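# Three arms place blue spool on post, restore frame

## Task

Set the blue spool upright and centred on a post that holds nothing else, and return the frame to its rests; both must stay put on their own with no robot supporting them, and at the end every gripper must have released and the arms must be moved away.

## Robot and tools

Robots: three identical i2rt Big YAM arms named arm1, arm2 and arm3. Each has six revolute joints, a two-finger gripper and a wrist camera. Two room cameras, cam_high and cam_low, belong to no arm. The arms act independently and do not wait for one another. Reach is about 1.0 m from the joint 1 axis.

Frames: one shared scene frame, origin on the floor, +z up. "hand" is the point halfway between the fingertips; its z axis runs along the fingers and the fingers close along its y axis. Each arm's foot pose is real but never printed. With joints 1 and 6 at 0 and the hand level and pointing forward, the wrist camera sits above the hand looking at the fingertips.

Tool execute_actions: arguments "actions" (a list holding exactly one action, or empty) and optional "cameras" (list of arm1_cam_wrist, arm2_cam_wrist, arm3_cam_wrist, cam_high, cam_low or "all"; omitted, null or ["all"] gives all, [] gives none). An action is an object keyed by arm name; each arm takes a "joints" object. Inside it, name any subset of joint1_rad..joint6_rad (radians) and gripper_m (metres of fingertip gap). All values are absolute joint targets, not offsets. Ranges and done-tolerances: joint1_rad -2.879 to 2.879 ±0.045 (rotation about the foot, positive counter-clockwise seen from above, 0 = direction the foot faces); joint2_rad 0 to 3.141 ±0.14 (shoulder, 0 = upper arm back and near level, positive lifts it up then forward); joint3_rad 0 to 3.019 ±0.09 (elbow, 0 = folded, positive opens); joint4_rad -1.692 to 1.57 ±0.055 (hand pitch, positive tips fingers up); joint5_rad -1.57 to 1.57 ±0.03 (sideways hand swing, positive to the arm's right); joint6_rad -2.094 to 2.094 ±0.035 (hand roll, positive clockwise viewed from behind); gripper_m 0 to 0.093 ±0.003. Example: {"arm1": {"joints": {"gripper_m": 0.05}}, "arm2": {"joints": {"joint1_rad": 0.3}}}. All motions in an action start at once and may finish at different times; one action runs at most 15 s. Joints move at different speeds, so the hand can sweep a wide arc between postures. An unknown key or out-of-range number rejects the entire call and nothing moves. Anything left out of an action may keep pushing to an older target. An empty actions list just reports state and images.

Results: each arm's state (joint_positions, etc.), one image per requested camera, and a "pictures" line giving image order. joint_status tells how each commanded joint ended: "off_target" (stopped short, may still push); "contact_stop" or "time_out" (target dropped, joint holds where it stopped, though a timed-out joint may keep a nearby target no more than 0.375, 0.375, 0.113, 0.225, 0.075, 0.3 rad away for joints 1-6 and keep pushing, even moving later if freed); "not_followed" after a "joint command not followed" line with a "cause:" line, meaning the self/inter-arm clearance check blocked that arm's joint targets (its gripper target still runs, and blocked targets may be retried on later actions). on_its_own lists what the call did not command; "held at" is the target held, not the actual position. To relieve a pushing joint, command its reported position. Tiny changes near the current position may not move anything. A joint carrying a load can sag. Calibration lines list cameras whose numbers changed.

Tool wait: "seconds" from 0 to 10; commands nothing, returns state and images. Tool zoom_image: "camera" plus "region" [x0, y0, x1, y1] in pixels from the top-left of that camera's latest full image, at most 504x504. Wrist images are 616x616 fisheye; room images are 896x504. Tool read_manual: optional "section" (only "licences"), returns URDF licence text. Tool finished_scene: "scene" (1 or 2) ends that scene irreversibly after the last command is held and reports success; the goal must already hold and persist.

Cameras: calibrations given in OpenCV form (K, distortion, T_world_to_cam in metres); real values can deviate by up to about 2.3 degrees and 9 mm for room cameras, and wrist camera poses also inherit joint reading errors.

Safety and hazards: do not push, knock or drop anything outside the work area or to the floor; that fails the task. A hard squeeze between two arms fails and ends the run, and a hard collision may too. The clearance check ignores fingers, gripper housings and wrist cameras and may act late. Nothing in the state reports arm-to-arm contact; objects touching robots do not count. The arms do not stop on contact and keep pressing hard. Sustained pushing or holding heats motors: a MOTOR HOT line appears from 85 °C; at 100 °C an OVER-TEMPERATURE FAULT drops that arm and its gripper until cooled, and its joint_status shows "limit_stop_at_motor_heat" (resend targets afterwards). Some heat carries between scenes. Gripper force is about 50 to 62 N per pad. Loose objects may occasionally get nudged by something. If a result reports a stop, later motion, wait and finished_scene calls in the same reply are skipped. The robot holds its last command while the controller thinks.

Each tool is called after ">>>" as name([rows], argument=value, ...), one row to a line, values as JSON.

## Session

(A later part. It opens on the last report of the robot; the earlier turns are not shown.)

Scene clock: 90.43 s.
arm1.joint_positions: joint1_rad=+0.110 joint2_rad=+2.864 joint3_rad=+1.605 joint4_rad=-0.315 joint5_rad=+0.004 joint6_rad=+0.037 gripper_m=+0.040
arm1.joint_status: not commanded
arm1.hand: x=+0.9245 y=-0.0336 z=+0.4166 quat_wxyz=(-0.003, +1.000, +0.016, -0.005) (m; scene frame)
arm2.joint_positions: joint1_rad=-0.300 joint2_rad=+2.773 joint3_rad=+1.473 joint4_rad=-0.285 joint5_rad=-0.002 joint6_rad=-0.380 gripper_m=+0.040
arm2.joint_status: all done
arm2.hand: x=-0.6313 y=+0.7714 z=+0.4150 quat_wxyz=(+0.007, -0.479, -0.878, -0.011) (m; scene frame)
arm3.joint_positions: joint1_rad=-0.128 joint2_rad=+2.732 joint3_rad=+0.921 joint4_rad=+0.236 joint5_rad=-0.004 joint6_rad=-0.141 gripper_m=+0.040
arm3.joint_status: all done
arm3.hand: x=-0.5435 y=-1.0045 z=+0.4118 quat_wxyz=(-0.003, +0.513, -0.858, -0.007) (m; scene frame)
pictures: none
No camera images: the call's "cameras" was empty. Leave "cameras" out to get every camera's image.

>>> execute_actions([
  {"arm1":{"joints":{"gripper_m":0}},"arm2":{"joints":{"joint2_rad":2.77,"gripper_m":0}},"arm3":{"joints":{"joint2_rad":2.73,"gripper_m":0}}},
], cameras=["arm1_cam_wrist","arm2_cam_wrist","arm3_cam_wrist"])

Scene clock: 92.20 s.
arm1.joint_positions: joint1_rad=+0.109 joint2_rad=+2.864 joint3_rad=+1.605 joint4_rad=-0.315 joint5_rad=+0.004 joint6_rad=+0.034 gripper_m=+0.019
arm1.joint_status: gripper_m off_target (ended at +0.019, target +0.000)
arm1.hand: x=+0.9245 y=-0.0332 z=+0.4166 quat_wxyz=(-0.003, +1.000, +0.017, -0.005) (m; scene frame)
arm2.joint_positions: joint1_rad=-0.300 joint2_rad=+2.773 joint3_rad=+1.474 joint4_rad=-0.282 joint5_rad=+0.001 joint6_rad=-0.385 gripper_m=+0.018
arm2.joint_status: gripper_m off_target (ended at +0.018, target +0.000); the others done
arm2.hand: x=-0.6321 y=+0.7700 z=+0.4150 quat_wxyz=(+0.008, -0.477, -0.879, -0.008) (m; scene frame)
arm3.joint_positions: joint1_rad=-0.127 joint2_rad=+2.732 joint3_rad=+0.921 joint4_rad=+0.236 joint5_rad=-0.009 joint6_rad=-0.146 gripper_m=+0.018
arm3.joint_status: gripper_m off_target (ended at +0.018, target +0.000); the others done
arm3.hand: x=-0.5443 y=-1.0039 z=+0.4118 quat_wxyz=(-0.002, +0.515, -0.857, -0.009) (m; scene frame)
pictures: arm1_cam_wrist, arm2_cam_wrist, arm3_cam_wrist
camera_calibration (this result's frames):
arm1_cam_wrist: T_world_to_cam=[[-0.0359985, 0.999308, 0.00939113, 0.0603318], [0.805731, 0.0234635, 0.591816, -0.987871], [0.591186, 0.0288712, -0.806018, -0.0891187], [0, 0, 0, 1]] pos_world=[0.850816, -0.0345381, 0.51224]
arm2_cam_wrist: T_world_to_cam=[[-0.83957, -0.542786, -0.0224842, -0.102344], [-0.447231, 0.667087, 0.595801, -1.03832], [-0.308394, 0.510273, -0.802817, -0.135644], [0, 0, 0, 1]] pos_world=[-0.592126, 0.706315, 0.507434]
arm3_cam_wrist: T_world_to_cam=[[0.883858, -0.467531, -0.0144735, 0.0178479], [-0.379181, -0.734265, 0.563096, -1.16626], [-0.273892, -0.492209, -0.826265, -0.181208], [0, 0, 0, 1]] pos_world=[-0.50763, -0.937192, 0.50725]
Images, in order (width x height): arm1_cam_wrist 616x616, arm2_cam_wrist 616x616, arm3_cam_wrist 616x616.

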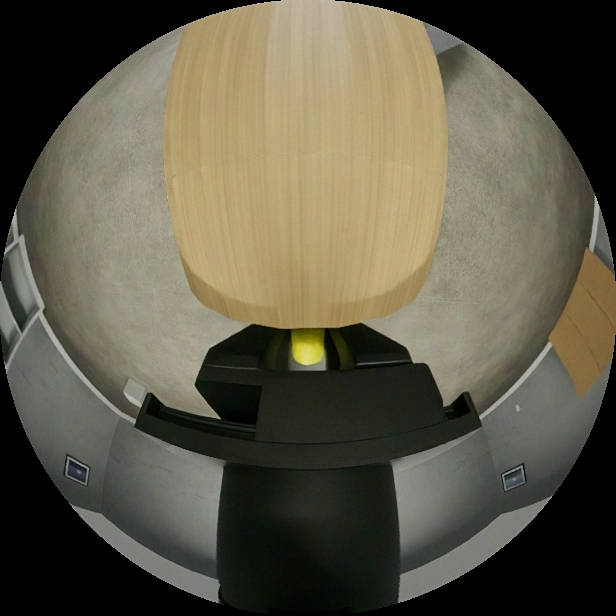

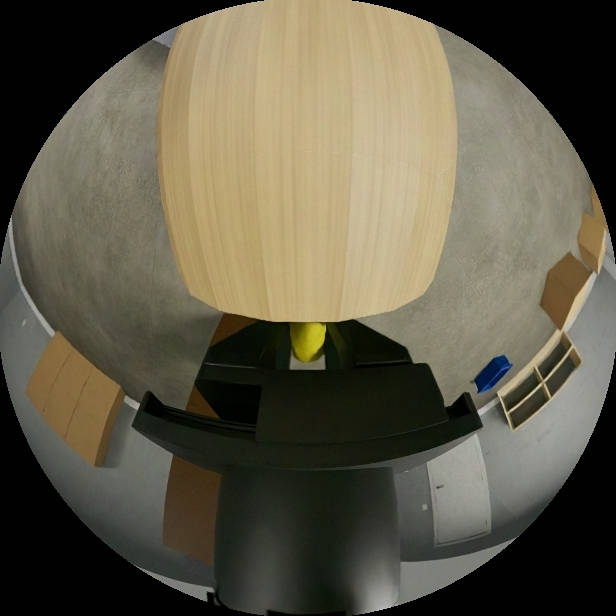

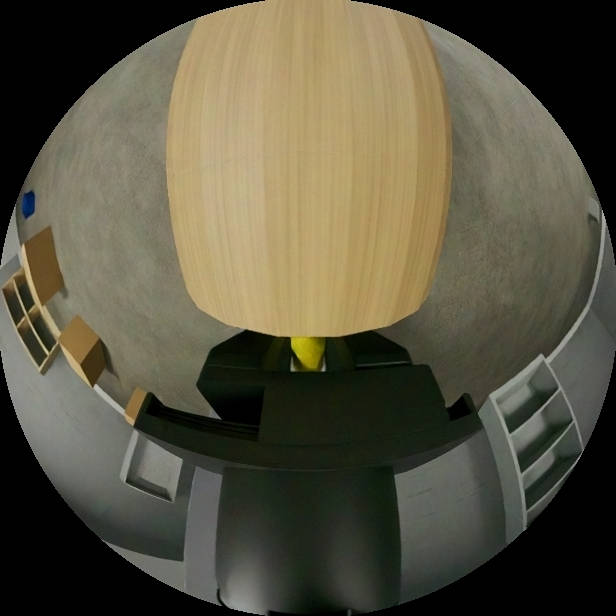

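>>> execute_actions([
  {"arm1":{"joints":{"joint1_rad":0.109,"joint2_rad":2.656,"joint3_rad":1.483,"joint4_rad":-0.364}},"arm2":{"joints":{"joint1_rad":-0.30,"joint2_rad":2.577,"joint3_rad":1.36,"joint4_rad":-0.335}},"arm3":{"joints":{"joint1_rad":-0.126,"joint2_rad":2.503,"joint3_rad":0.79,"joint4_rad":0.155}}},
], cameras=["cam_low"])

Scene clock: 111.93 s.
arm1.joint_positions: joint1_rad=+0.109 joint2_rad=+2.704 joint3_rad=+1.479 joint4_rad=-0.354 joint5_rad=+0.001 joint6_rad=+0.034 gripper_m=+0.019
arm1.joint_status: all done
arm1.hand: x=+0.9255 y=-0.0338 z=+0.4811 quat_wxyz=(-0.002, +1.000, +0.017, -0.002) (m; scene frame)
arm2.joint_positions: joint1_rad=-0.298 joint2_rad=+2.606 joint3_rad=+1.355 joint4_rad=-0.332 joint5_rad=+0.001 joint6_rad=-0.384 gripper_m=+0.018
arm2.joint_status: all done
arm2.hand: x=-0.6309 y=+0.7699 z=+0.4822 quat_wxyz=(+0.008, -0.477, -0.879, -0.009) (m; scene frame)
arm3.joint_positions: joint1_rad=-0.127 joint2_rad=+2.525 joint3_rad=+0.789 joint4_rad=+0.157 joint5_rad=-0.007 joint6_rad=-0.147 gripper_m=+0.018
arm3.joint_status: all done
arm3.hand: x=-0.5436 y=-1.0045 z=+0.4814 quat_wxyz=(+0.000, +0.515, -0.857, -0.007) (m; scene frame)
pictures: cam_low
Images, in order (width x height): cam_low 896x504.

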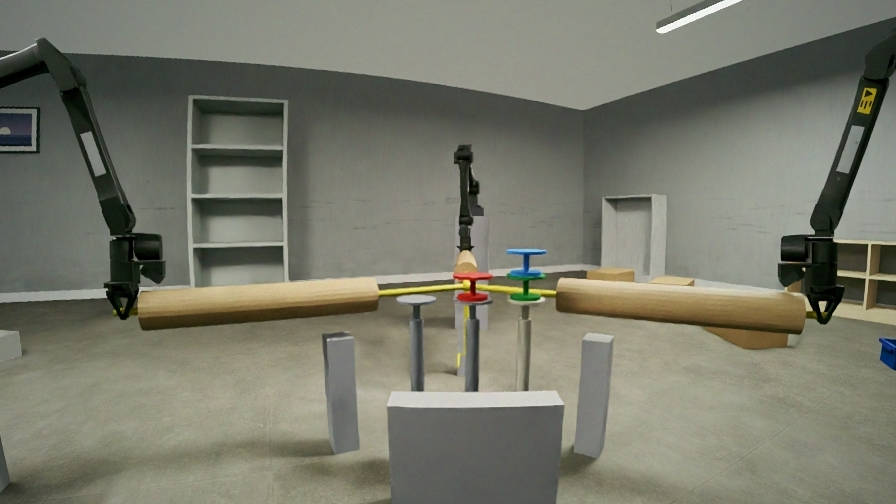

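>>> execute_actions([
  {"arm1":{"joints":{"joint1_rad":0.052,"joint2_rad":2.47,"joint3_rad":1.415,"joint4_rad":-0.472,"joint6_rad":-0.026}},"arm2":{"joints":{"joint1_rad":-0.329,"joint2_rad":2.35,"joint3_rad":1.165,"joint4_rad":-0.365,"joint6_rad":-0.417}},"arm3":{"joints":{"joint1_rad":-0.032,"joint2_rad":2.238,"joint3_rad":0.708,"joint4_rad":-0.022,"joint6_rad":-0.046}}},
], cameras=[])

>>> execute_actions([
  {"arm1":{"joints":{"joint1_rad":-0.037,"joint2_rad":2.30,"joint3_rad":1.485,"joint4_rad":-0.68,"joint6_rad":-0.116}},"arm2":{"joints":{"joint1_rad":-0.38,"joint2_rad":2.04,"joint3_rad":0.928,"joint4_rad":-0.441,"joint6_rad":-0.468}},"arm3":{"joints":{"joint1_rad":0.116,"joint2_rad":1.932,"joint3_rad":0.745,"joint4_rad":-0.35,"joint6_rad":0.103}}},
], cameras=["cam_high"])

Scene clock: 117.20 s.
arm1.joint_positions: joint1_rad=+0.056 joint2_rad=+2.515 joint3_rad=+1.409 joint4_rad=-0.465 joint5_rad=+0.001 joint6_rad=-0.022 gripper_m=+0.019
arm1.joint_status: all done
arm1.hand: x=+0.9070 y=-0.0064 z=+0.5675 quat_wxyz=(-0.001, +1.000, +0.018, -0.006) (m; scene frame)
arm2.joint_positions: joint1_rad=-0.331 joint2_rad=+2.377 joint3_rad=+1.156 joint4_rad=-0.364 joint5_rad=+0.001 joint6_rad=-0.419 gripper_m=+0.018
arm2.joint_status: all done
arm2.hand: x=-0.6512 y=+0.7953 z=+0.5644 quat_wxyz=(+0.008, -0.476, -0.880, -0.010) (m; scene frame)
arm3.joint_positions: joint1_rad=-0.031 joint2_rad=+2.261 joint3_rad=+0.701 joint4_rad=-0.019 joint5_rad=-0.002 joint6_rad=-0.053 gripper_m=+0.018
arm3.joint_status: all done
arm3.hand: x=-0.5615 y=-0.9797 z=+0.5615 quat_wxyz=(-0.001, +0.517, -0.856, -0.005) (m; scene frame)
pictures: none
No camera images: the call's "cameras" was empty. Leave "cameras" out to get every camera's image.

Scene clock: 118.27 s.
arm1.joint_positions: joint1_rad=-0.043 joint2_rad=+2.332 joint3_rad=+1.436 joint4_rad=-0.675 joint5_rad=+0.003 joint6_rad=-0.119 gripper_m=+0.019
arm1.joint_status: all done
arm1.hand: x=+0.8786 y=+0.0494 z=+0.6718 quat_wxyz=(-0.002, +1.000, +0.017, -0.007) (m; scene frame)
arm2.joint_positions: joint1_rad=-0.380 joint2_rad=+2.067 joint3_rad=+0.913 joint4_rad=-0.447 joint5_rad=-0.001 joint6_rad=-0.470 gripper_m=+0.018
arm2.joint_status: all done
arm2.hand: x=-0.6805 y=+0.8515 z=+0.6624 quat_wxyz=(+0.012, -0.475, -0.880, -0.018) (m; scene frame)
arm3.joint_positions: joint1_rad=+0.120 joint2_rad=+1.955 joint3_rad=+0.731 joint4_rad=-0.348 joint5_rad=-0.001 joint6_rad=+0.099 gripper_m=+0.018
arm3.joint_status: all done
arm3.hand: x=-0.5898 y=-0.9235 z=+0.6619 quat_wxyz=(-0.005, +0.516, -0.856, -0.006) (m; scene frame)
pictures: cam_high
Images, in order (width x height): cam_high 896x504.

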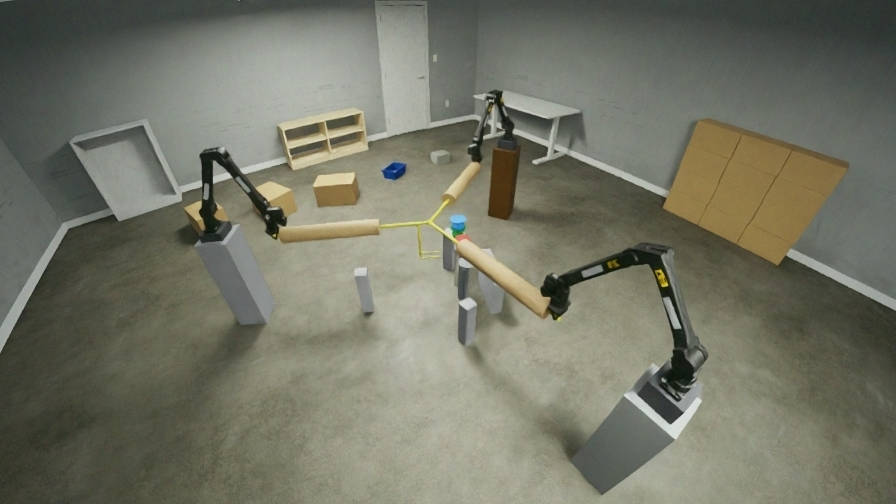

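>>> execute_actions([
  {"arm1":{"joints":{"joint1_rad":-0.109,"joint2_rad":2.19,"joint3_rad":1.612,"joint4_rad":-0.917,"joint6_rad":-0.186}},"arm2":{"joints":{"joint1_rad":-0.439,"joint2_rad":1.692,"joint3_rad":0.778,"joint4_rad":-0.627,"joint6_rad":-0.525}},"arm3":{"joints":{"joint1_rad":0.232,"joint2_rad":1.714,"joint3_rad":0.875,"joint4_rad":-0.69,"joint6_rad":0.216}}},
], cameras=[])

>>> execute_actions([
  {"arm1":{"joints":{"joint1_rad":-0.178,"joint2_rad":2.14,"joint3_rad":1.826,"joint4_rad":-1.17,"joint6_rad":-0.255}},"arm2":{"joints":{"joint1_rad":-0.524,"joint2_rad":1.355,"joint3_rad":0.725,"joint4_rad":-0.912,"joint6_rad":-0.611}},"arm3":{"joints":{"joint1_rad":0.327,"joint2_rad":1.62,"joint3_rad":1.088,"joint4_rad":-0.988,"joint6_rad":0.311}}},
], cameras=["cam_high","cam_low"])

Scene clock: 122.83 s.
arm1.joint_positions: joint1_rad=-0.106 joint2_rad=+2.225 joint3_rad=+1.549 joint4_rad=-0.896 joint5_rad=-0.001 joint6_rad=-0.184 gripper_m=+0.019
arm1.joint_status: all done
arm1.hand: x=+0.8516 y=+0.0893 z=+0.7631 quat_wxyz=(+0.000, +1.000, +0.018, -0.006) (m; scene frame)
arm2.joint_positions: joint1_rad=-0.439 joint2_rad=+1.718 joint3_rad=+0.763 joint4_rad=-0.630 joint5_rad=+0.003 joint6_rad=-0.525 gripper_m=+0.018
arm2.joint_status: all done
arm2.hand: x=-0.7072 y=+0.8952 z=+0.7646 quat_wxyz=(+0.009, -0.476, -0.879, -0.010) (m; scene frame)
arm3.joint_positions: joint1_rad=+0.236 joint2_rad=+1.726 joint3_rad=+0.836 joint4_rad=-0.673 joint5_rad=-0.005 joint6_rad=+0.217 gripper_m=+0.018
arm3.joint_status: all done
arm3.hand: x=-0.6209 y=-0.8792 z=+0.7632 quat_wxyz=(-0.007, +0.515, -0.857, -0.010) (m; scene frame)
pictures: none
No camera images: the call's "cameras" was empty. Leave "cameras" out to get every camera's image.

Scene clock: 123.87 s.
arm1.joint_positions: joint1_rad=-0.175 joint2_rad=+2.188 joint3_rad=+1.752 joint4_rad=-1.145 joint5_rad=+0.003 joint6_rad=-0.250 gripper_m=+0.019
arm1.joint_status: all done
arm1.hand: x=+0.8249 y=+0.1387 z=+0.8518 quat_wxyz=(-0.001, +1.000, +0.017, -0.001) (m; scene frame)
arm2.joint_positions: joint1_rad=-0.527 joint2_rad=+1.372 joint3_rad=+0.706 joint4_rad=-0.903 joint5_rad=+0.004 joint6_rad=-0.614 gripper_m=+0.018
arm2.joint_status: all done
arm2.hand: x=-0.7375 y=+0.9413 z=+0.8608 quat_wxyz=(+0.006, -0.476, -0.879, -0.003) (m; scene frame)
arm3.joint_positions: joint1_rad=+0.325 joint2_rad=+1.643 joint3_rad=+1.038 joint4_rad=-0.964 joint5_rad=-0.008 joint6_rad=+0.305 gripper_m=+0.018
arm3.joint_status: all done
arm3.hand: x=-0.6477 y=-0.8319 z=+0.8527 quat_wxyz=(-0.003, +0.516, -0.857, -0.009) (m; scene frame)
pictures: cam_high, cam_low
Images, in order (width x height): cam_high 896x504, cam_low 896x504.

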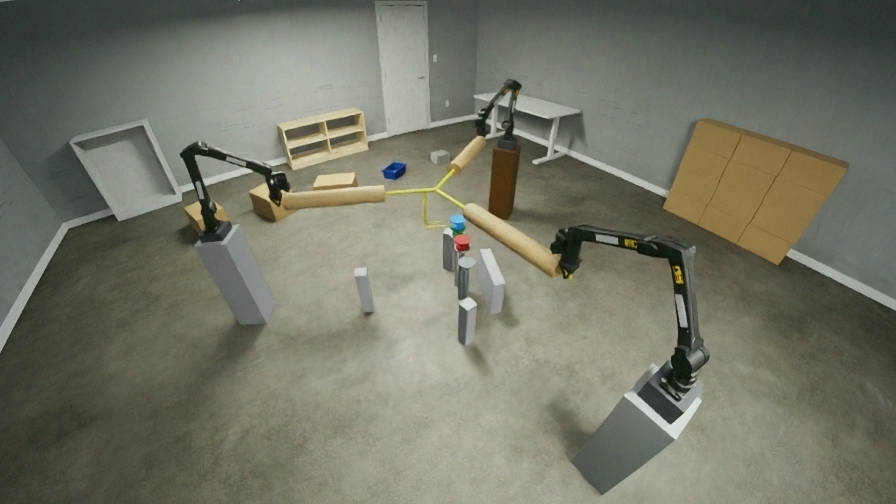

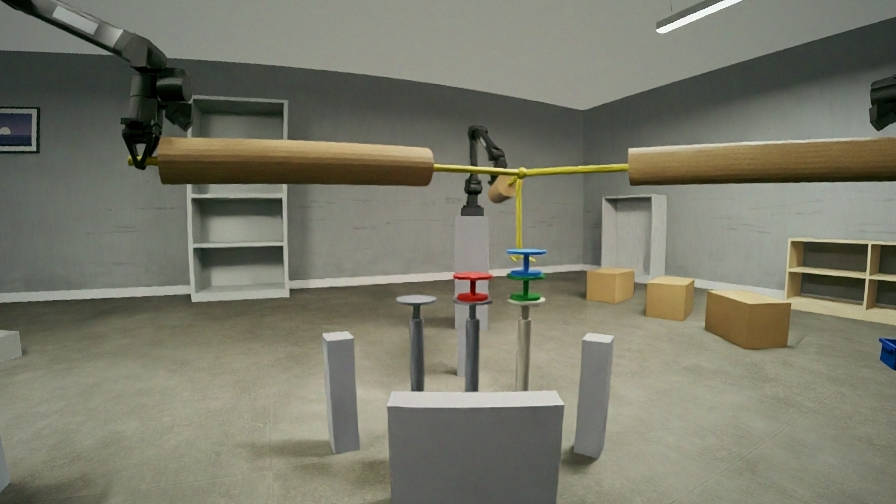

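>>> zoom_image(camera="cam_low", region=[480, 160, 580, 310])

>>> zoom_image(camera="cam_high", region=[410, 175, 490, 255])

Region (480, 160, 580, 310) of cam_low's 896x504 image, scaled by 3.360, with more detail than that image has.

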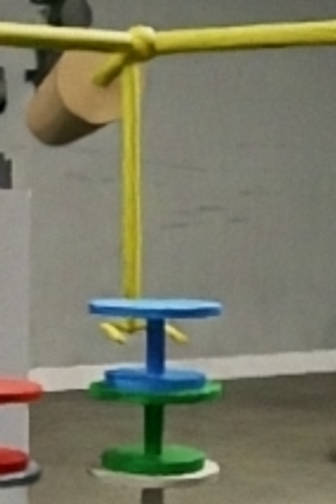

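Region (410, 175, 490, 255) of cam_high's 896x504 image, scaled by 6.300, with more detail than that image has.

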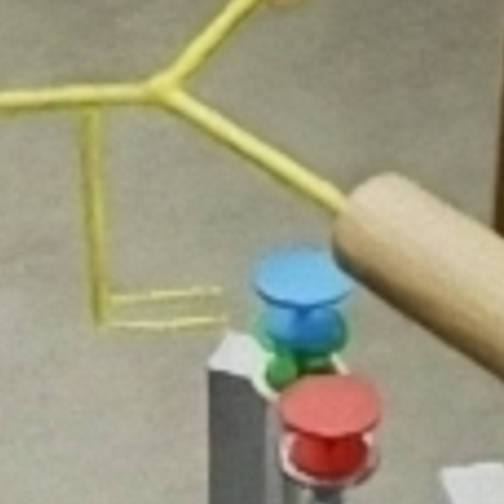

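>>> execute_actions([
  {"arm1":{"joints":{"joint1_rad":-0.281,"joint2_rad":2.075,"joint3_rad":1.672,"joint4_rad":-1.10,"joint6_rad":-0.357}},"arm2":{"joints":{"joint1_rad":-0.36,"joint2_rad":1.218,"joint3_rad":0.588,"joint4_rad":-0.922,"joint6_rad":-0.444}},"arm3":{"joints":{"joint1_rad":0.258,"joint2_rad":1.776,"joint3_rad":1.292,"joint4_rad":-1.045,"joint6_rad":0.238}}},
], cameras=["cam_high","cam_low"])

>>> zoom_image(camera="cam_low", region=[480, 210, 580, 310])

>>> zoom_image(camera="cam_high", region=[410, 175, 490, 255])

Scene clock: 139.63 s.
arm1.joint_positions: joint1_rad=-0.287 joint2_rad=+2.142 joint3_rad=+1.660 joint4_rad=-1.118 joint5_rad=+0.003 joint6_rad=-0.361 gripper_m=+0.019
arm1.joint_status: all done
arm1.hand: x=+0.8685 y=+0.1992 z=+0.8474 quat_wxyz=(+0.003, +1.000, +0.016, +0.008) (m; scene frame)
arm2.joint_positions: joint1_rad=-0.368 joint2_rad=+1.236 joint3_rad=+0.566 joint4_rad=-0.920 joint5_rad=+0.008 joint6_rad=-0.457 gripper_m=+0.018
arm2.joint_status: all done
arm2.hand: x=-0.6954 y=+1.0011 z=+0.8556 quat_wxyz=(+0.013, -0.475, -0.880, -0.011) (m; scene frame)
arm3.joint_positions: joint1_rad=+0.259 joint2_rad=+1.796 joint3_rad=+1.245 joint4_rad=-1.019 joint5_rad=-0.008 joint6_rad=+0.241 gripper_m=+0.018
arm3.joint_status: all done
arm3.hand: x=-0.6036 y=-0.7733 z=+0.8519 quat_wxyz=(-0.003, +0.515, -0.857, -0.009) (m; scene frame)
pictures: cam_high, cam_low
Images, in order (width x height): cam_high 896x504, cam_low 896x504.

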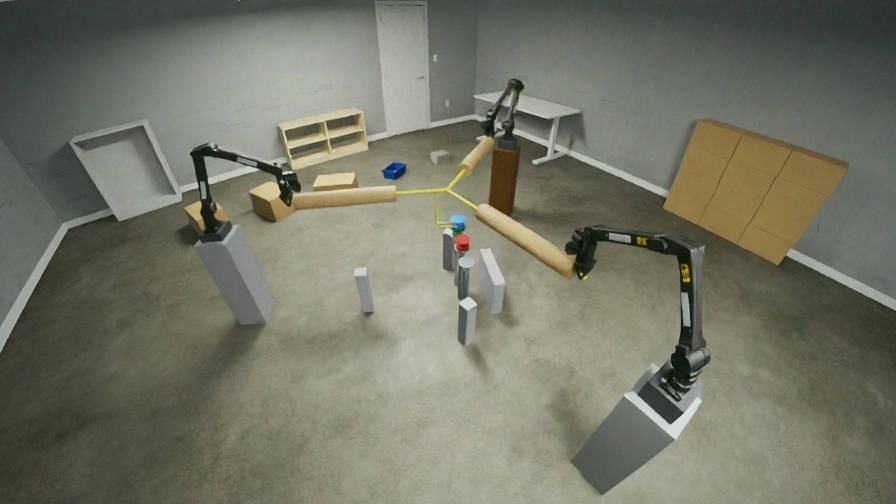

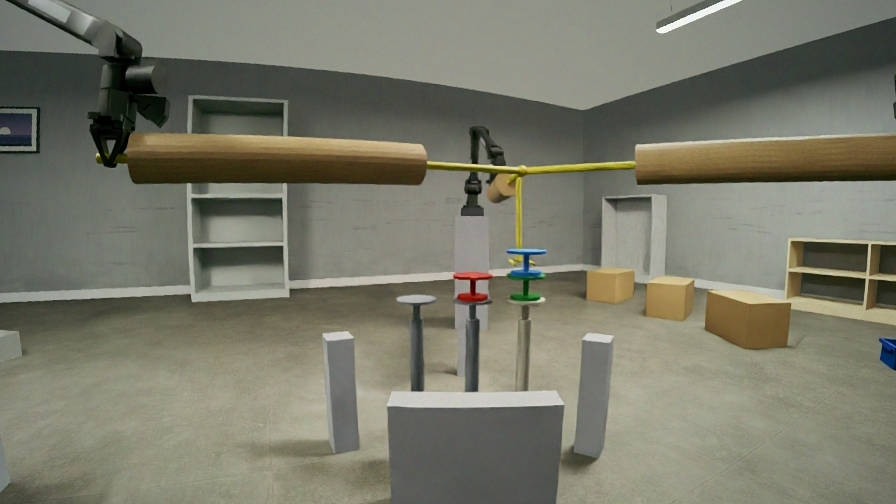

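Region (480, 210, 580, 310) of cam_low's 896x504 image, scaled by 5.040, with more detail than that image has.

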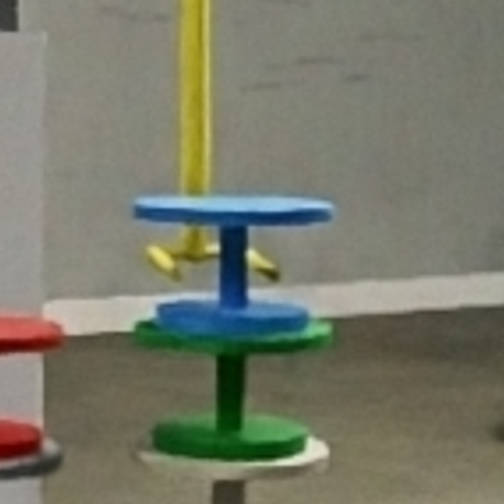

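Region (410, 175, 490, 255) of cam_high's 896x504 image, scaled by 6.300, with more detail than that image has.

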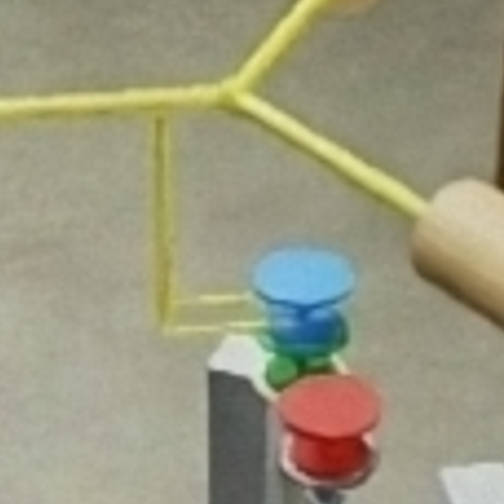

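>>> execute_actions([
  {"arm1":{"joints":{"joint1_rad":-0.382,"joint2_rad":2.038,"joint3_rad":1.636,"joint4_rad":-1.085,"joint6_rad":-0.459}},"arm2":{"joints":{"joint1_rad":-0.203,"joint2_rad":1.045,"joint3_rad":0.478,"joint4_rad":-0.98,"joint6_rad":-0.285}},"arm3":{"joints":{"joint1_rad":0.234,"joint2_rad":1.905,"joint3_rad":1.503,"joint4_rad":-1.128,"joint6_rad":0.214}}},
], cameras=["cam_high","cam_low"])

>>> zoom_image(camera="cam_low", region=[480, 210, 580, 310])

>>> zoom_image(camera="cam_high", region=[410, 175, 490, 255])

Scene clock: 148.93 s.
arm1.joint_positions: joint1_rad=-0.383 joint2_rad=+2.110 joint3_rad=+1.623 joint4_rad=-1.095 joint5_rad=+0.003 joint6_rad=-0.457 gripper_m=+0.019
arm1.joint_status: all done
arm1.hand: x=+0.8954 y=+0.2520 z=+0.8540 quat_wxyz=(+0.000, +1.000, +0.016, -0.001) (m; scene frame)
arm2.joint_positions: joint1_rad=-0.211 joint2_rad=+1.061 joint3_rad=+0.456 joint4_rad=-0.978 joint5_rad=+0.004 joint6_rad=-0.298 gripper_m=+0.018
arm2.joint_status: all done
arm2.hand: x=-0.6687 y=+1.0555 z=+0.8601 quat_wxyz=(+0.009, -0.476, -0.879, -0.007) (m; scene frame)
arm3.joint_positions: joint1_rad=+0.239 joint2_rad=+1.923 joint3_rad=+1.451 joint4_rad=-1.098 joint5_rad=-0.005 joint6_rad=+0.222 gripper_m=+0.018
arm3.joint_status: all done
arm3.hand: x=-0.5782 y=-0.7196 z=+0.8572 quat_wxyz=(-0.004, +0.514, -0.857, -0.008) (m; scene frame)
pictures: cam_high, cam_low
Images, in order (width x height): cam_high 896x504, cam_low 896x504.

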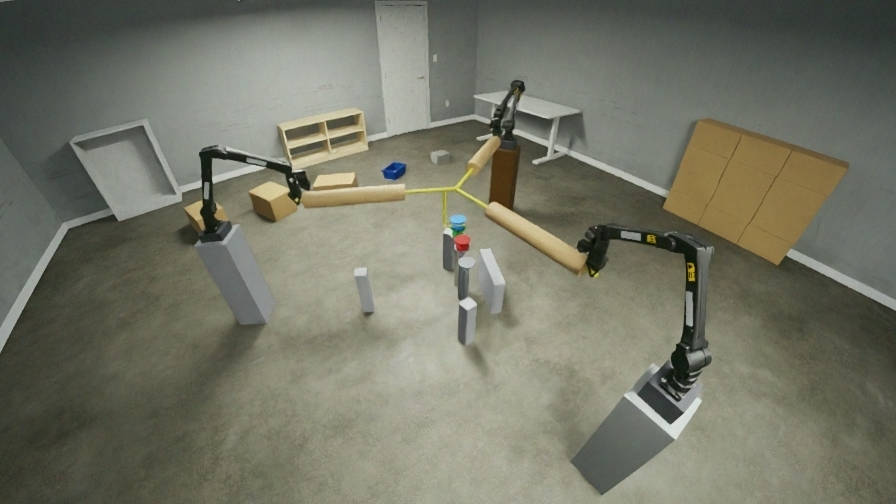

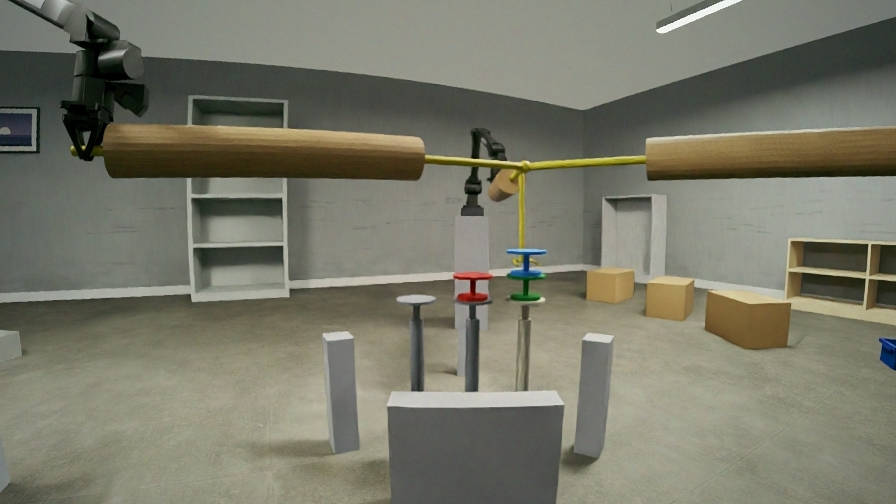

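Region (480, 210, 580, 310) of cam_low's 896x504 image, scaled by 5.040, with more detail than that image has.

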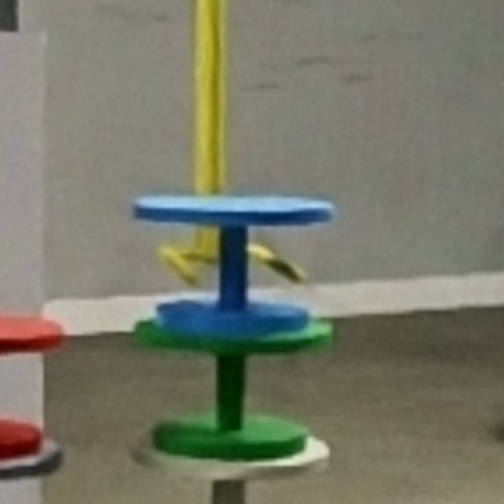

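Region (410, 175, 490, 255) of cam_high's 896x504 image, scaled by 6.300, with more detail than that image has.

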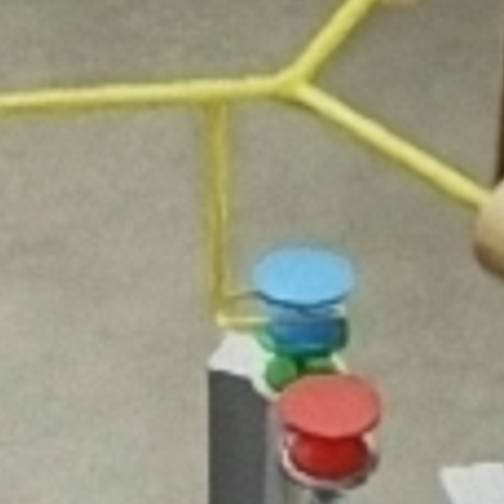

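>>> execute_actions([
  {"arm1":{"joints":{"joint1_rad":-0.397,"joint2_rad":1.976,"joint3_rad":1.745,"joint4_rad":-1.225,"joint6_rad":-0.474}},"arm2":{"joints":{"joint1_rad":-0.18,"joint2_rad":0.927,"joint3_rad":0.575,"joint4_rad":-1.185,"joint6_rad":-0.263}},"arm3":{"joints":{"joint1_rad":0.232,"joint2_rad":1.852,"joint3_rad":1.597,"joint4_rad":-1.255,"joint6_rad":0.214}}},
], cameras=["cam_low"])

>>> zoom_image(camera="cam_low", region=[380, 190, 580, 320])

Scene clock: 157.93 s.
arm1.joint_positions: joint1_rad=-0.390 joint2_rad=+2.030 joint3_rad=+1.666 joint4_rad=-1.206 joint5_rad=+0.004 joint6_rad=-0.464 gripper_m=+0.019
arm1.joint_status: all done
arm1.hand: x=+0.8995 y=+0.2553 z=+0.9161 quat_wxyz=(-0.003, +1.000, +0.016, -0.006) (m; scene frame)
arm2.joint_positions: joint1_rad=-0.186 joint2_rad=+0.941 joint3_rad=+0.527 joint4_rad=-1.159 joint5_rad=-0.001 joint6_rad=-0.273 gripper_m=+0.018
arm2.joint_status: all done
arm2.hand: x=-0.6643 y=+1.0614 z=+0.9059 quat_wxyz=(+0.004, -0.476, -0.879, -0.006) (m; scene frame)
arm3.joint_positions: joint1_rad=+0.239 joint2_rad=+1.883 joint3_rad=+1.545 joint4_rad=-1.230 joint5_rad=-0.006 joint6_rad=+0.222 gripper_m=+0.018
arm3.joint_status: all done
arm3.hand: x=-0.5764 y=-0.7135 z=+0.9120 quat_wxyz=(-0.005, +0.514, -0.858, -0.009) (m; scene frame)
pictures: cam_low
Images, in order (width x height): cam_low 896x504.

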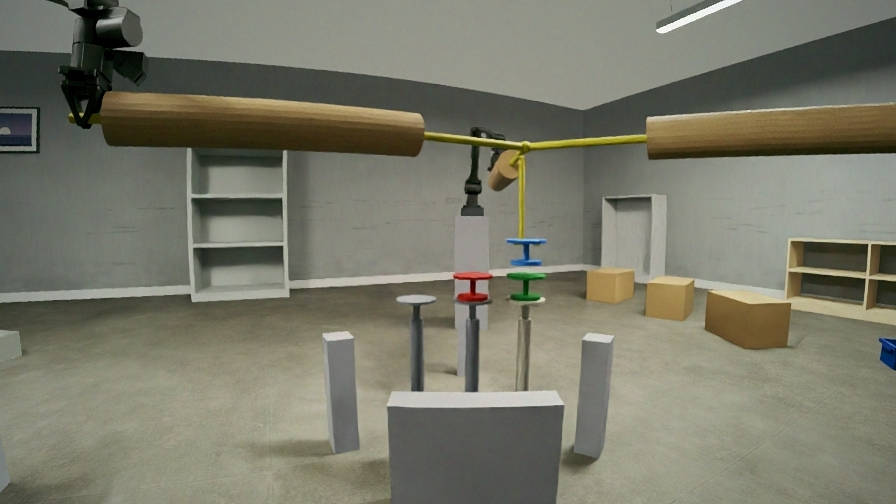

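Region (380, 190, 580, 320) of cam_low's 896x504 image, scaled by 2.520, with more detail than that image has; it fills the top 328 rows of this view, and the rest is white.

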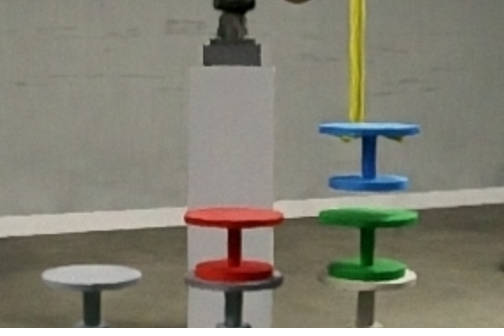

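>>> execute_actions([
  {"arm1":{"joints":{"joint1_rad":-0.389,"joint2_rad":1.761,"joint3_rad":1.322,"joint4_rad":-1.07,"joint6_rad":-0.464}},"arm2":{"joints":{"joint1_rad":0.072,"joint2_rad":1.19,"joint3_rad":0.757,"joint4_rad":-1.085,"joint6_rad":-0.012}},"arm3":{"joints":{"joint1_rad":0.052,"joint2_rad":1.828,"joint3_rad":1.524,"joint4_rad":-1.22,"joint6_rad":0.033}}},
], cameras=["cam_low"])

Scene clock: 174.53 s.
arm1.joint_positions: joint1_rad=-0.393 joint2_rad=+1.802 joint3_rad=+1.312 joint4_rad=-1.087 joint5_rad=+0.009 joint6_rad=-0.470 gripper_m=+0.019
arm1.joint_status: all done
arm1.hand: x=+0.9888 y=+0.2162 z=+0.9145 quat_wxyz=(-0.003, +1.000, +0.018, -0.002) (m; scene frame)
arm2.joint_positions: joint1_rad=+0.064 joint2_rad=+1.209 joint3_rad=+0.701 joint4_rad=-1.083 joint5_rad=-0.002 joint6_rad=-0.027 gripper_m=+0.018
arm2.joint_status: all done
arm2.hand: x=-0.5774 y=+1.0167 z=+0.9054 quat_wxyz=(+0.012, -0.474, -0.880, -0.011) (m; scene frame)
arm3.joint_positions: joint1_rad=+0.051 joint2_rad=+1.875 joint3_rad=+1.508 joint4_rad=-1.216 joint5_rad=-0.007 joint6_rad=+0.031 gripper_m=+0.018
arm3.joint_status: all done
arm3.hand: x=-0.4821 y=-0.7599 z=+0.9028 quat_wxyz=(+0.001, +0.516, -0.857, -0.006) (m; scene frame)
pictures: cam_low
Images, in order (width x height): cam_low 896x504.

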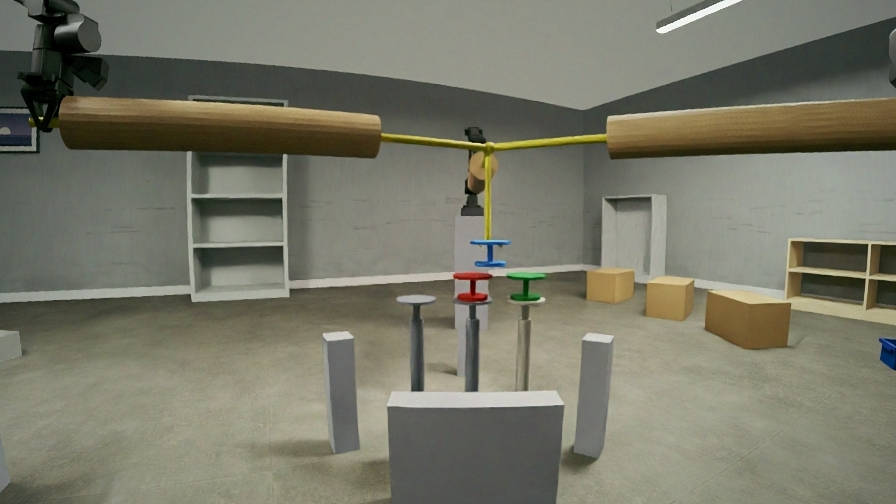

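>>> execute_actions([
  {"arm1":{"joints":{"joint1_rad":-0.382,"joint2_rad":1.53,"joint3_rad":1.008,"joint4_rad":-0.992,"joint6_rad":-0.457}},"arm2":{"joints":{"joint1_rad":0.217,"joint2_rad":1.421,"joint3_rad":0.989,"joint4_rad":-1.08,"joint6_rad":0.135}},"arm3":{"joints":{"joint1_rad":-0.128,"joint2_rad":1.85,"joint3_rad":1.592,"joint4_rad":-1.25,"joint6_rad":-0.146}}},
], cameras=["cam_low","arm1_cam_wrist","arm2_cam_wrist"])

Scene clock: 178.27 s.
arm1.joint_positions: joint1_rad=-0.385 joint2_rad=+1.560 joint3_rad=+1.000 joint4_rad=-1.015 joint5_rad=+0.000 joint6_rad=-0.465 gripper_m=+0.019
arm1.joint_status: all done
arm1.hand: x=+1.0794 y=+0.1692 z=+0.9166 quat_wxyz=(+0.000, +1.000, +0.019, -0.004) (m; scene frame)
arm2.joint_positions: joint1_rad=+0.203 joint2_rad=+1.447 joint3_rad=+0.939 joint4_rad=-1.078 joint5_rad=+0.001 joint6_rad=+0.112 gripper_m=+0.018
arm2.joint_status: all done
arm2.hand: x=-0.4870 y=+0.9682 z=+0.9104 quat_wxyz=(+0.011, -0.474, -0.880, -0.007) (m; scene frame)
arm3.joint_positions: joint1_rad=-0.138 joint2_rad=+1.875 joint3_rad=+1.531 joint4_rad=-1.228 joint5_rad=-0.006 joint6_rad=-0.161 gripper_m=+0.018
arm3.joint_status: all done
arm3.hand: x=-0.3896 y=-0.8099 z=+0.9107 quat_wxyz=(-0.004, +0.517, -0.856, -0.009) (m; scene frame)
pictures: arm1_cam_wrist, arm2_cam_wrist, cam_low
camera_calibration (this result's frames):
arm1_cam_wrist: T_world_to_cam=[[-0.0413954, 0.999135, 0.00406272, -0.130327], [0.804828, 0.030935, 0.592701, -1.41445], [0.592062, 0.0278049, -0.805412, 0.215095], [0, 0, 0, 1]] pos_world=[1.00564, 0.16799, 1.01211]
arm2_cam_wrist: T_world_to_cam=[[-0.836323, -0.547961, -0.0174141, 0.14005], [-0.446982, 0.663123, 0.600395, -1.40098], [-0.317445, 0.509908, -0.799514, 0.198616], [0, 0, 0, 1]] pos_world=[-0.446038, 0.904492, 1.00238]
Images, in order (width x height): arm1_cam_wrist 616x616, arm2_cam_wrist 616x616, cam_low 896x504.

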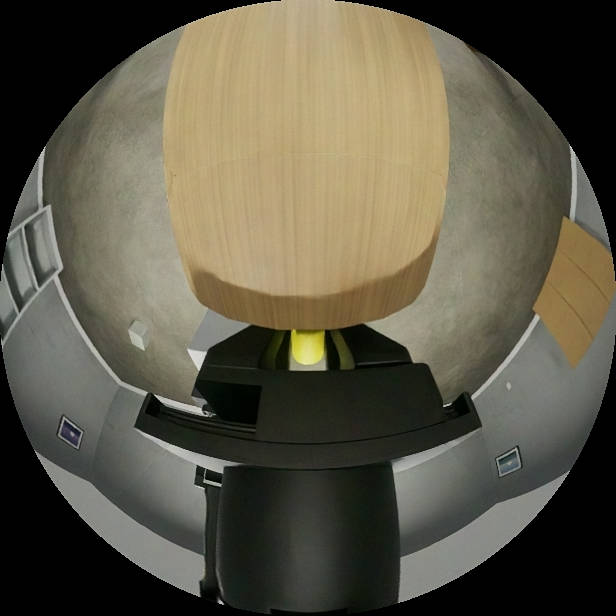

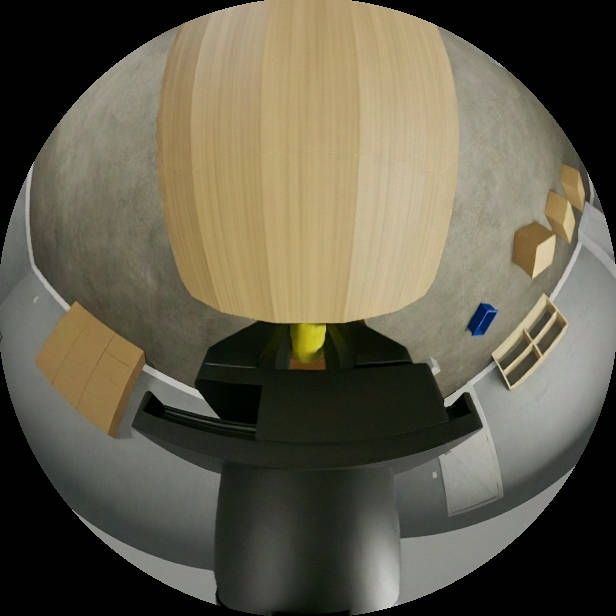

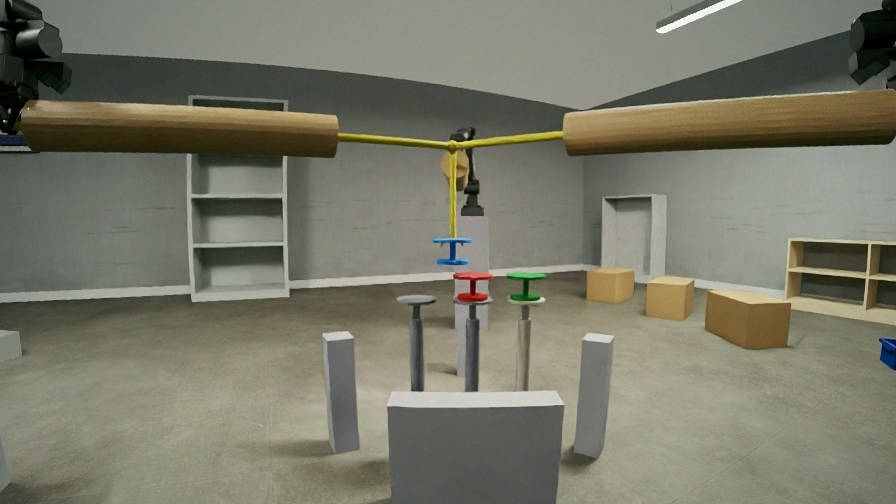

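>>> execute_actions([
  {"arm1":{"joints":{"joint1_rad":-0.366,"joint2_rad":1.342,"joint3_rad":0.694,"joint4_rad":-0.87,"joint6_rad":-0.44}},"arm2":{"joints":{"joint1_rad":0.303,"joint2_rad":1.685,"joint3_rad":1.217,"joint4_rad":-1.03,"joint6_rad":0.222}},"arm3":{"joints":{"joint1_rad":-0.292,"joint2_rad":1.955,"joint3_rad":1.649,"joint4_rad":-1.185,"joint6_rad":-0.31}}},
], cameras=[])

>>> execute_actions([
  {"arm1":{"joints":{"joint2_rad":1.49,"joint3_rad":0.634,"joint4_rad":-0.675}},"arm2":{"joints":{"joint2_rad":1.775,"joint3_rad":1.132,"joint4_rad":-0.892}},"arm3":{"joints":{"joint2_rad":2.015,"joint3_rad":1.549,"joint4_rad":-1.065}}},
], cameras=["cam_low","cam_high"])

>>> zoom_image(camera="cam_low", region=[370, 240, 470, 340])

>>> zoom_image(camera="cam_high", region=[430, 210, 510, 290])

Scene clock: 182.70 s.
arm1.joint_positions: joint1_rad=-0.374 joint2_rad=+1.376 joint3_rad=+0.683 joint4_rad=-0.890 joint5_rad=+0.004 joint6_rad=-0.453 gripper_m=+0.019
arm1.joint_status: all done
arm1.hand: x=+1.1705 y=+0.1244 z=+0.8798 quat_wxyz=(+0.000, +1.000, +0.019, -0.001) (m; scene frame)
arm2.joint_positions: joint1_rad=+0.299 joint2_rad=+1.725 joint3_rad=+1.165 joint4_rad=-1.028 joint5_rad=-0.005 joint6_rad=+0.209 gripper_m=+0.018
arm2.joint_status: all done
arm2.hand: x=-0.3933 y=+0.9271 z=+0.8721 quat_wxyz=(+0.011, -0.475, -0.880, -0.010) (m; scene frame)
arm3.joint_positions: joint1_rad=-0.304 joint2_rad=+1.987 joint3_rad=+1.585 joint4_rad=-1.172 joint5_rad=-0.004 joint6_rad=-0.325 gripper_m=+0.018
arm3.joint_status: all done
arm3.hand: x=-0.2992 y=-0.8519 z=+0.8669 quat_wxyz=(-0.003, +0.516, -0.857, -0.008) (m; scene frame)
pictures: none
No camera images: the call's "cameras" was empty. Leave "cameras" out to get every camera's image.

Scene clock: 183.73 s.
arm1.joint_positions: joint1_rad=-0.374 joint2_rad=+1.514 joint3_rad=+0.627 joint4_rad=-0.696 joint5_rad=+0.004 joint6_rad=-0.451 gripper_m=+0.019
arm1.joint_status: all done
arm1.hand: x=+1.1699 y=+0.1245 z=+0.8245 quat_wxyz=(+0.000, +1.000, +0.018, +0.000) (m; scene frame)
arm2.joint_positions: joint1_rad=+0.306 joint2_rad=+1.816 joint3_rad=+1.115 joint4_rad=-0.894 joint5_rad=-0.004 joint6_rad=+0.214 gripper_m=+0.018
arm2.joint_status: all done
arm2.hand: x=-0.3918 y=+0.9305 z=+0.8158 quat_wxyz=(+0.015, -0.474, -0.880, -0.010) (m; scene frame)
arm3.joint_positions: joint1_rad=-0.299 joint2_rad=+2.050 joint3_rad=+1.536 joint4_rad=-1.062 joint5_rad=-0.001 joint6_rad=-0.320 gripper_m=+0.018
arm3.joint_status: all done
arm3.hand: x=-0.3007 y=-0.8491 z=+0.8143 quat_wxyz=(-0.002, +0.516, -0.856, -0.006) (m; scene frame)
pictures: cam_high, cam_low
Images, in order (width x height): cam_high 896x504, cam_low 896x504.

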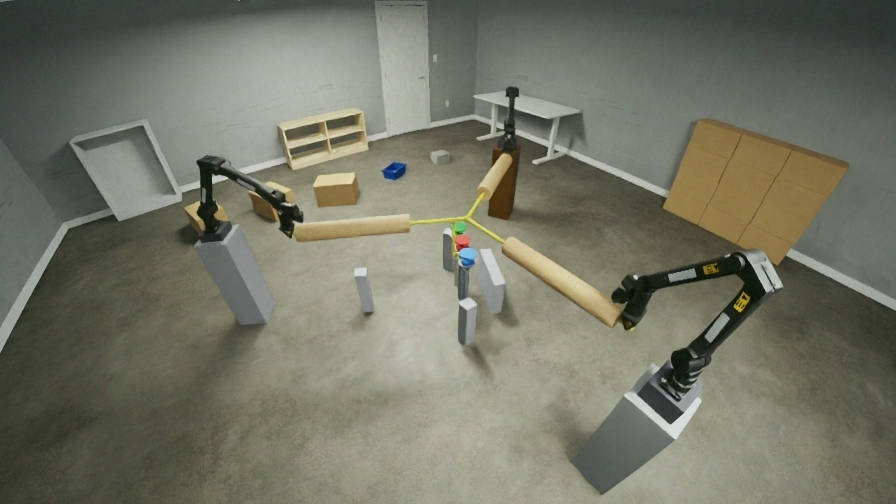

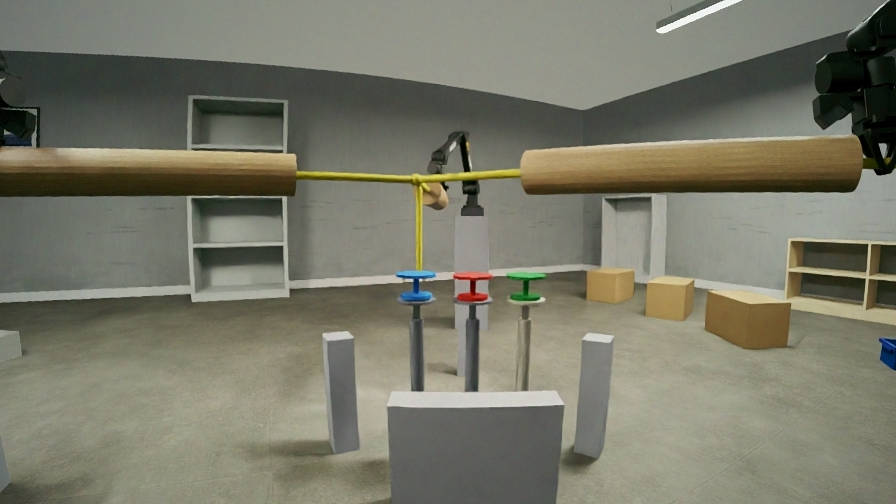

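Region (370, 240, 470, 340) of cam_low's 896x504 image, scaled by 5.040, with more detail than that image has.

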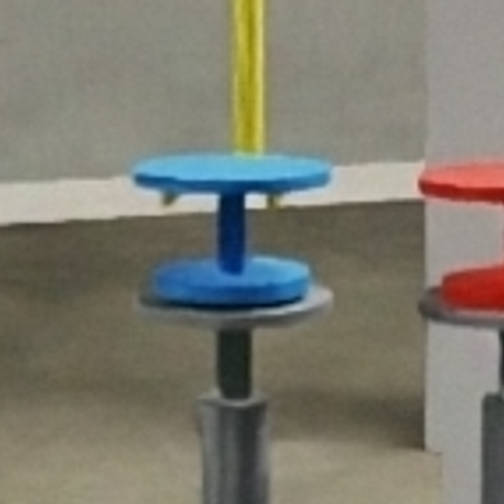

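Region (430, 210, 510, 290) of cam_high's 896x504 image, scaled by 6.300, with more detail than that image has.

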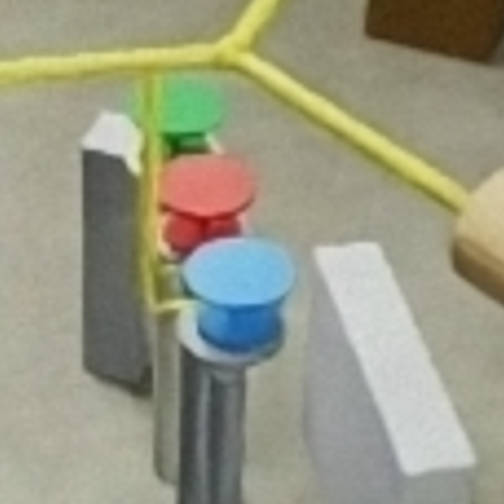

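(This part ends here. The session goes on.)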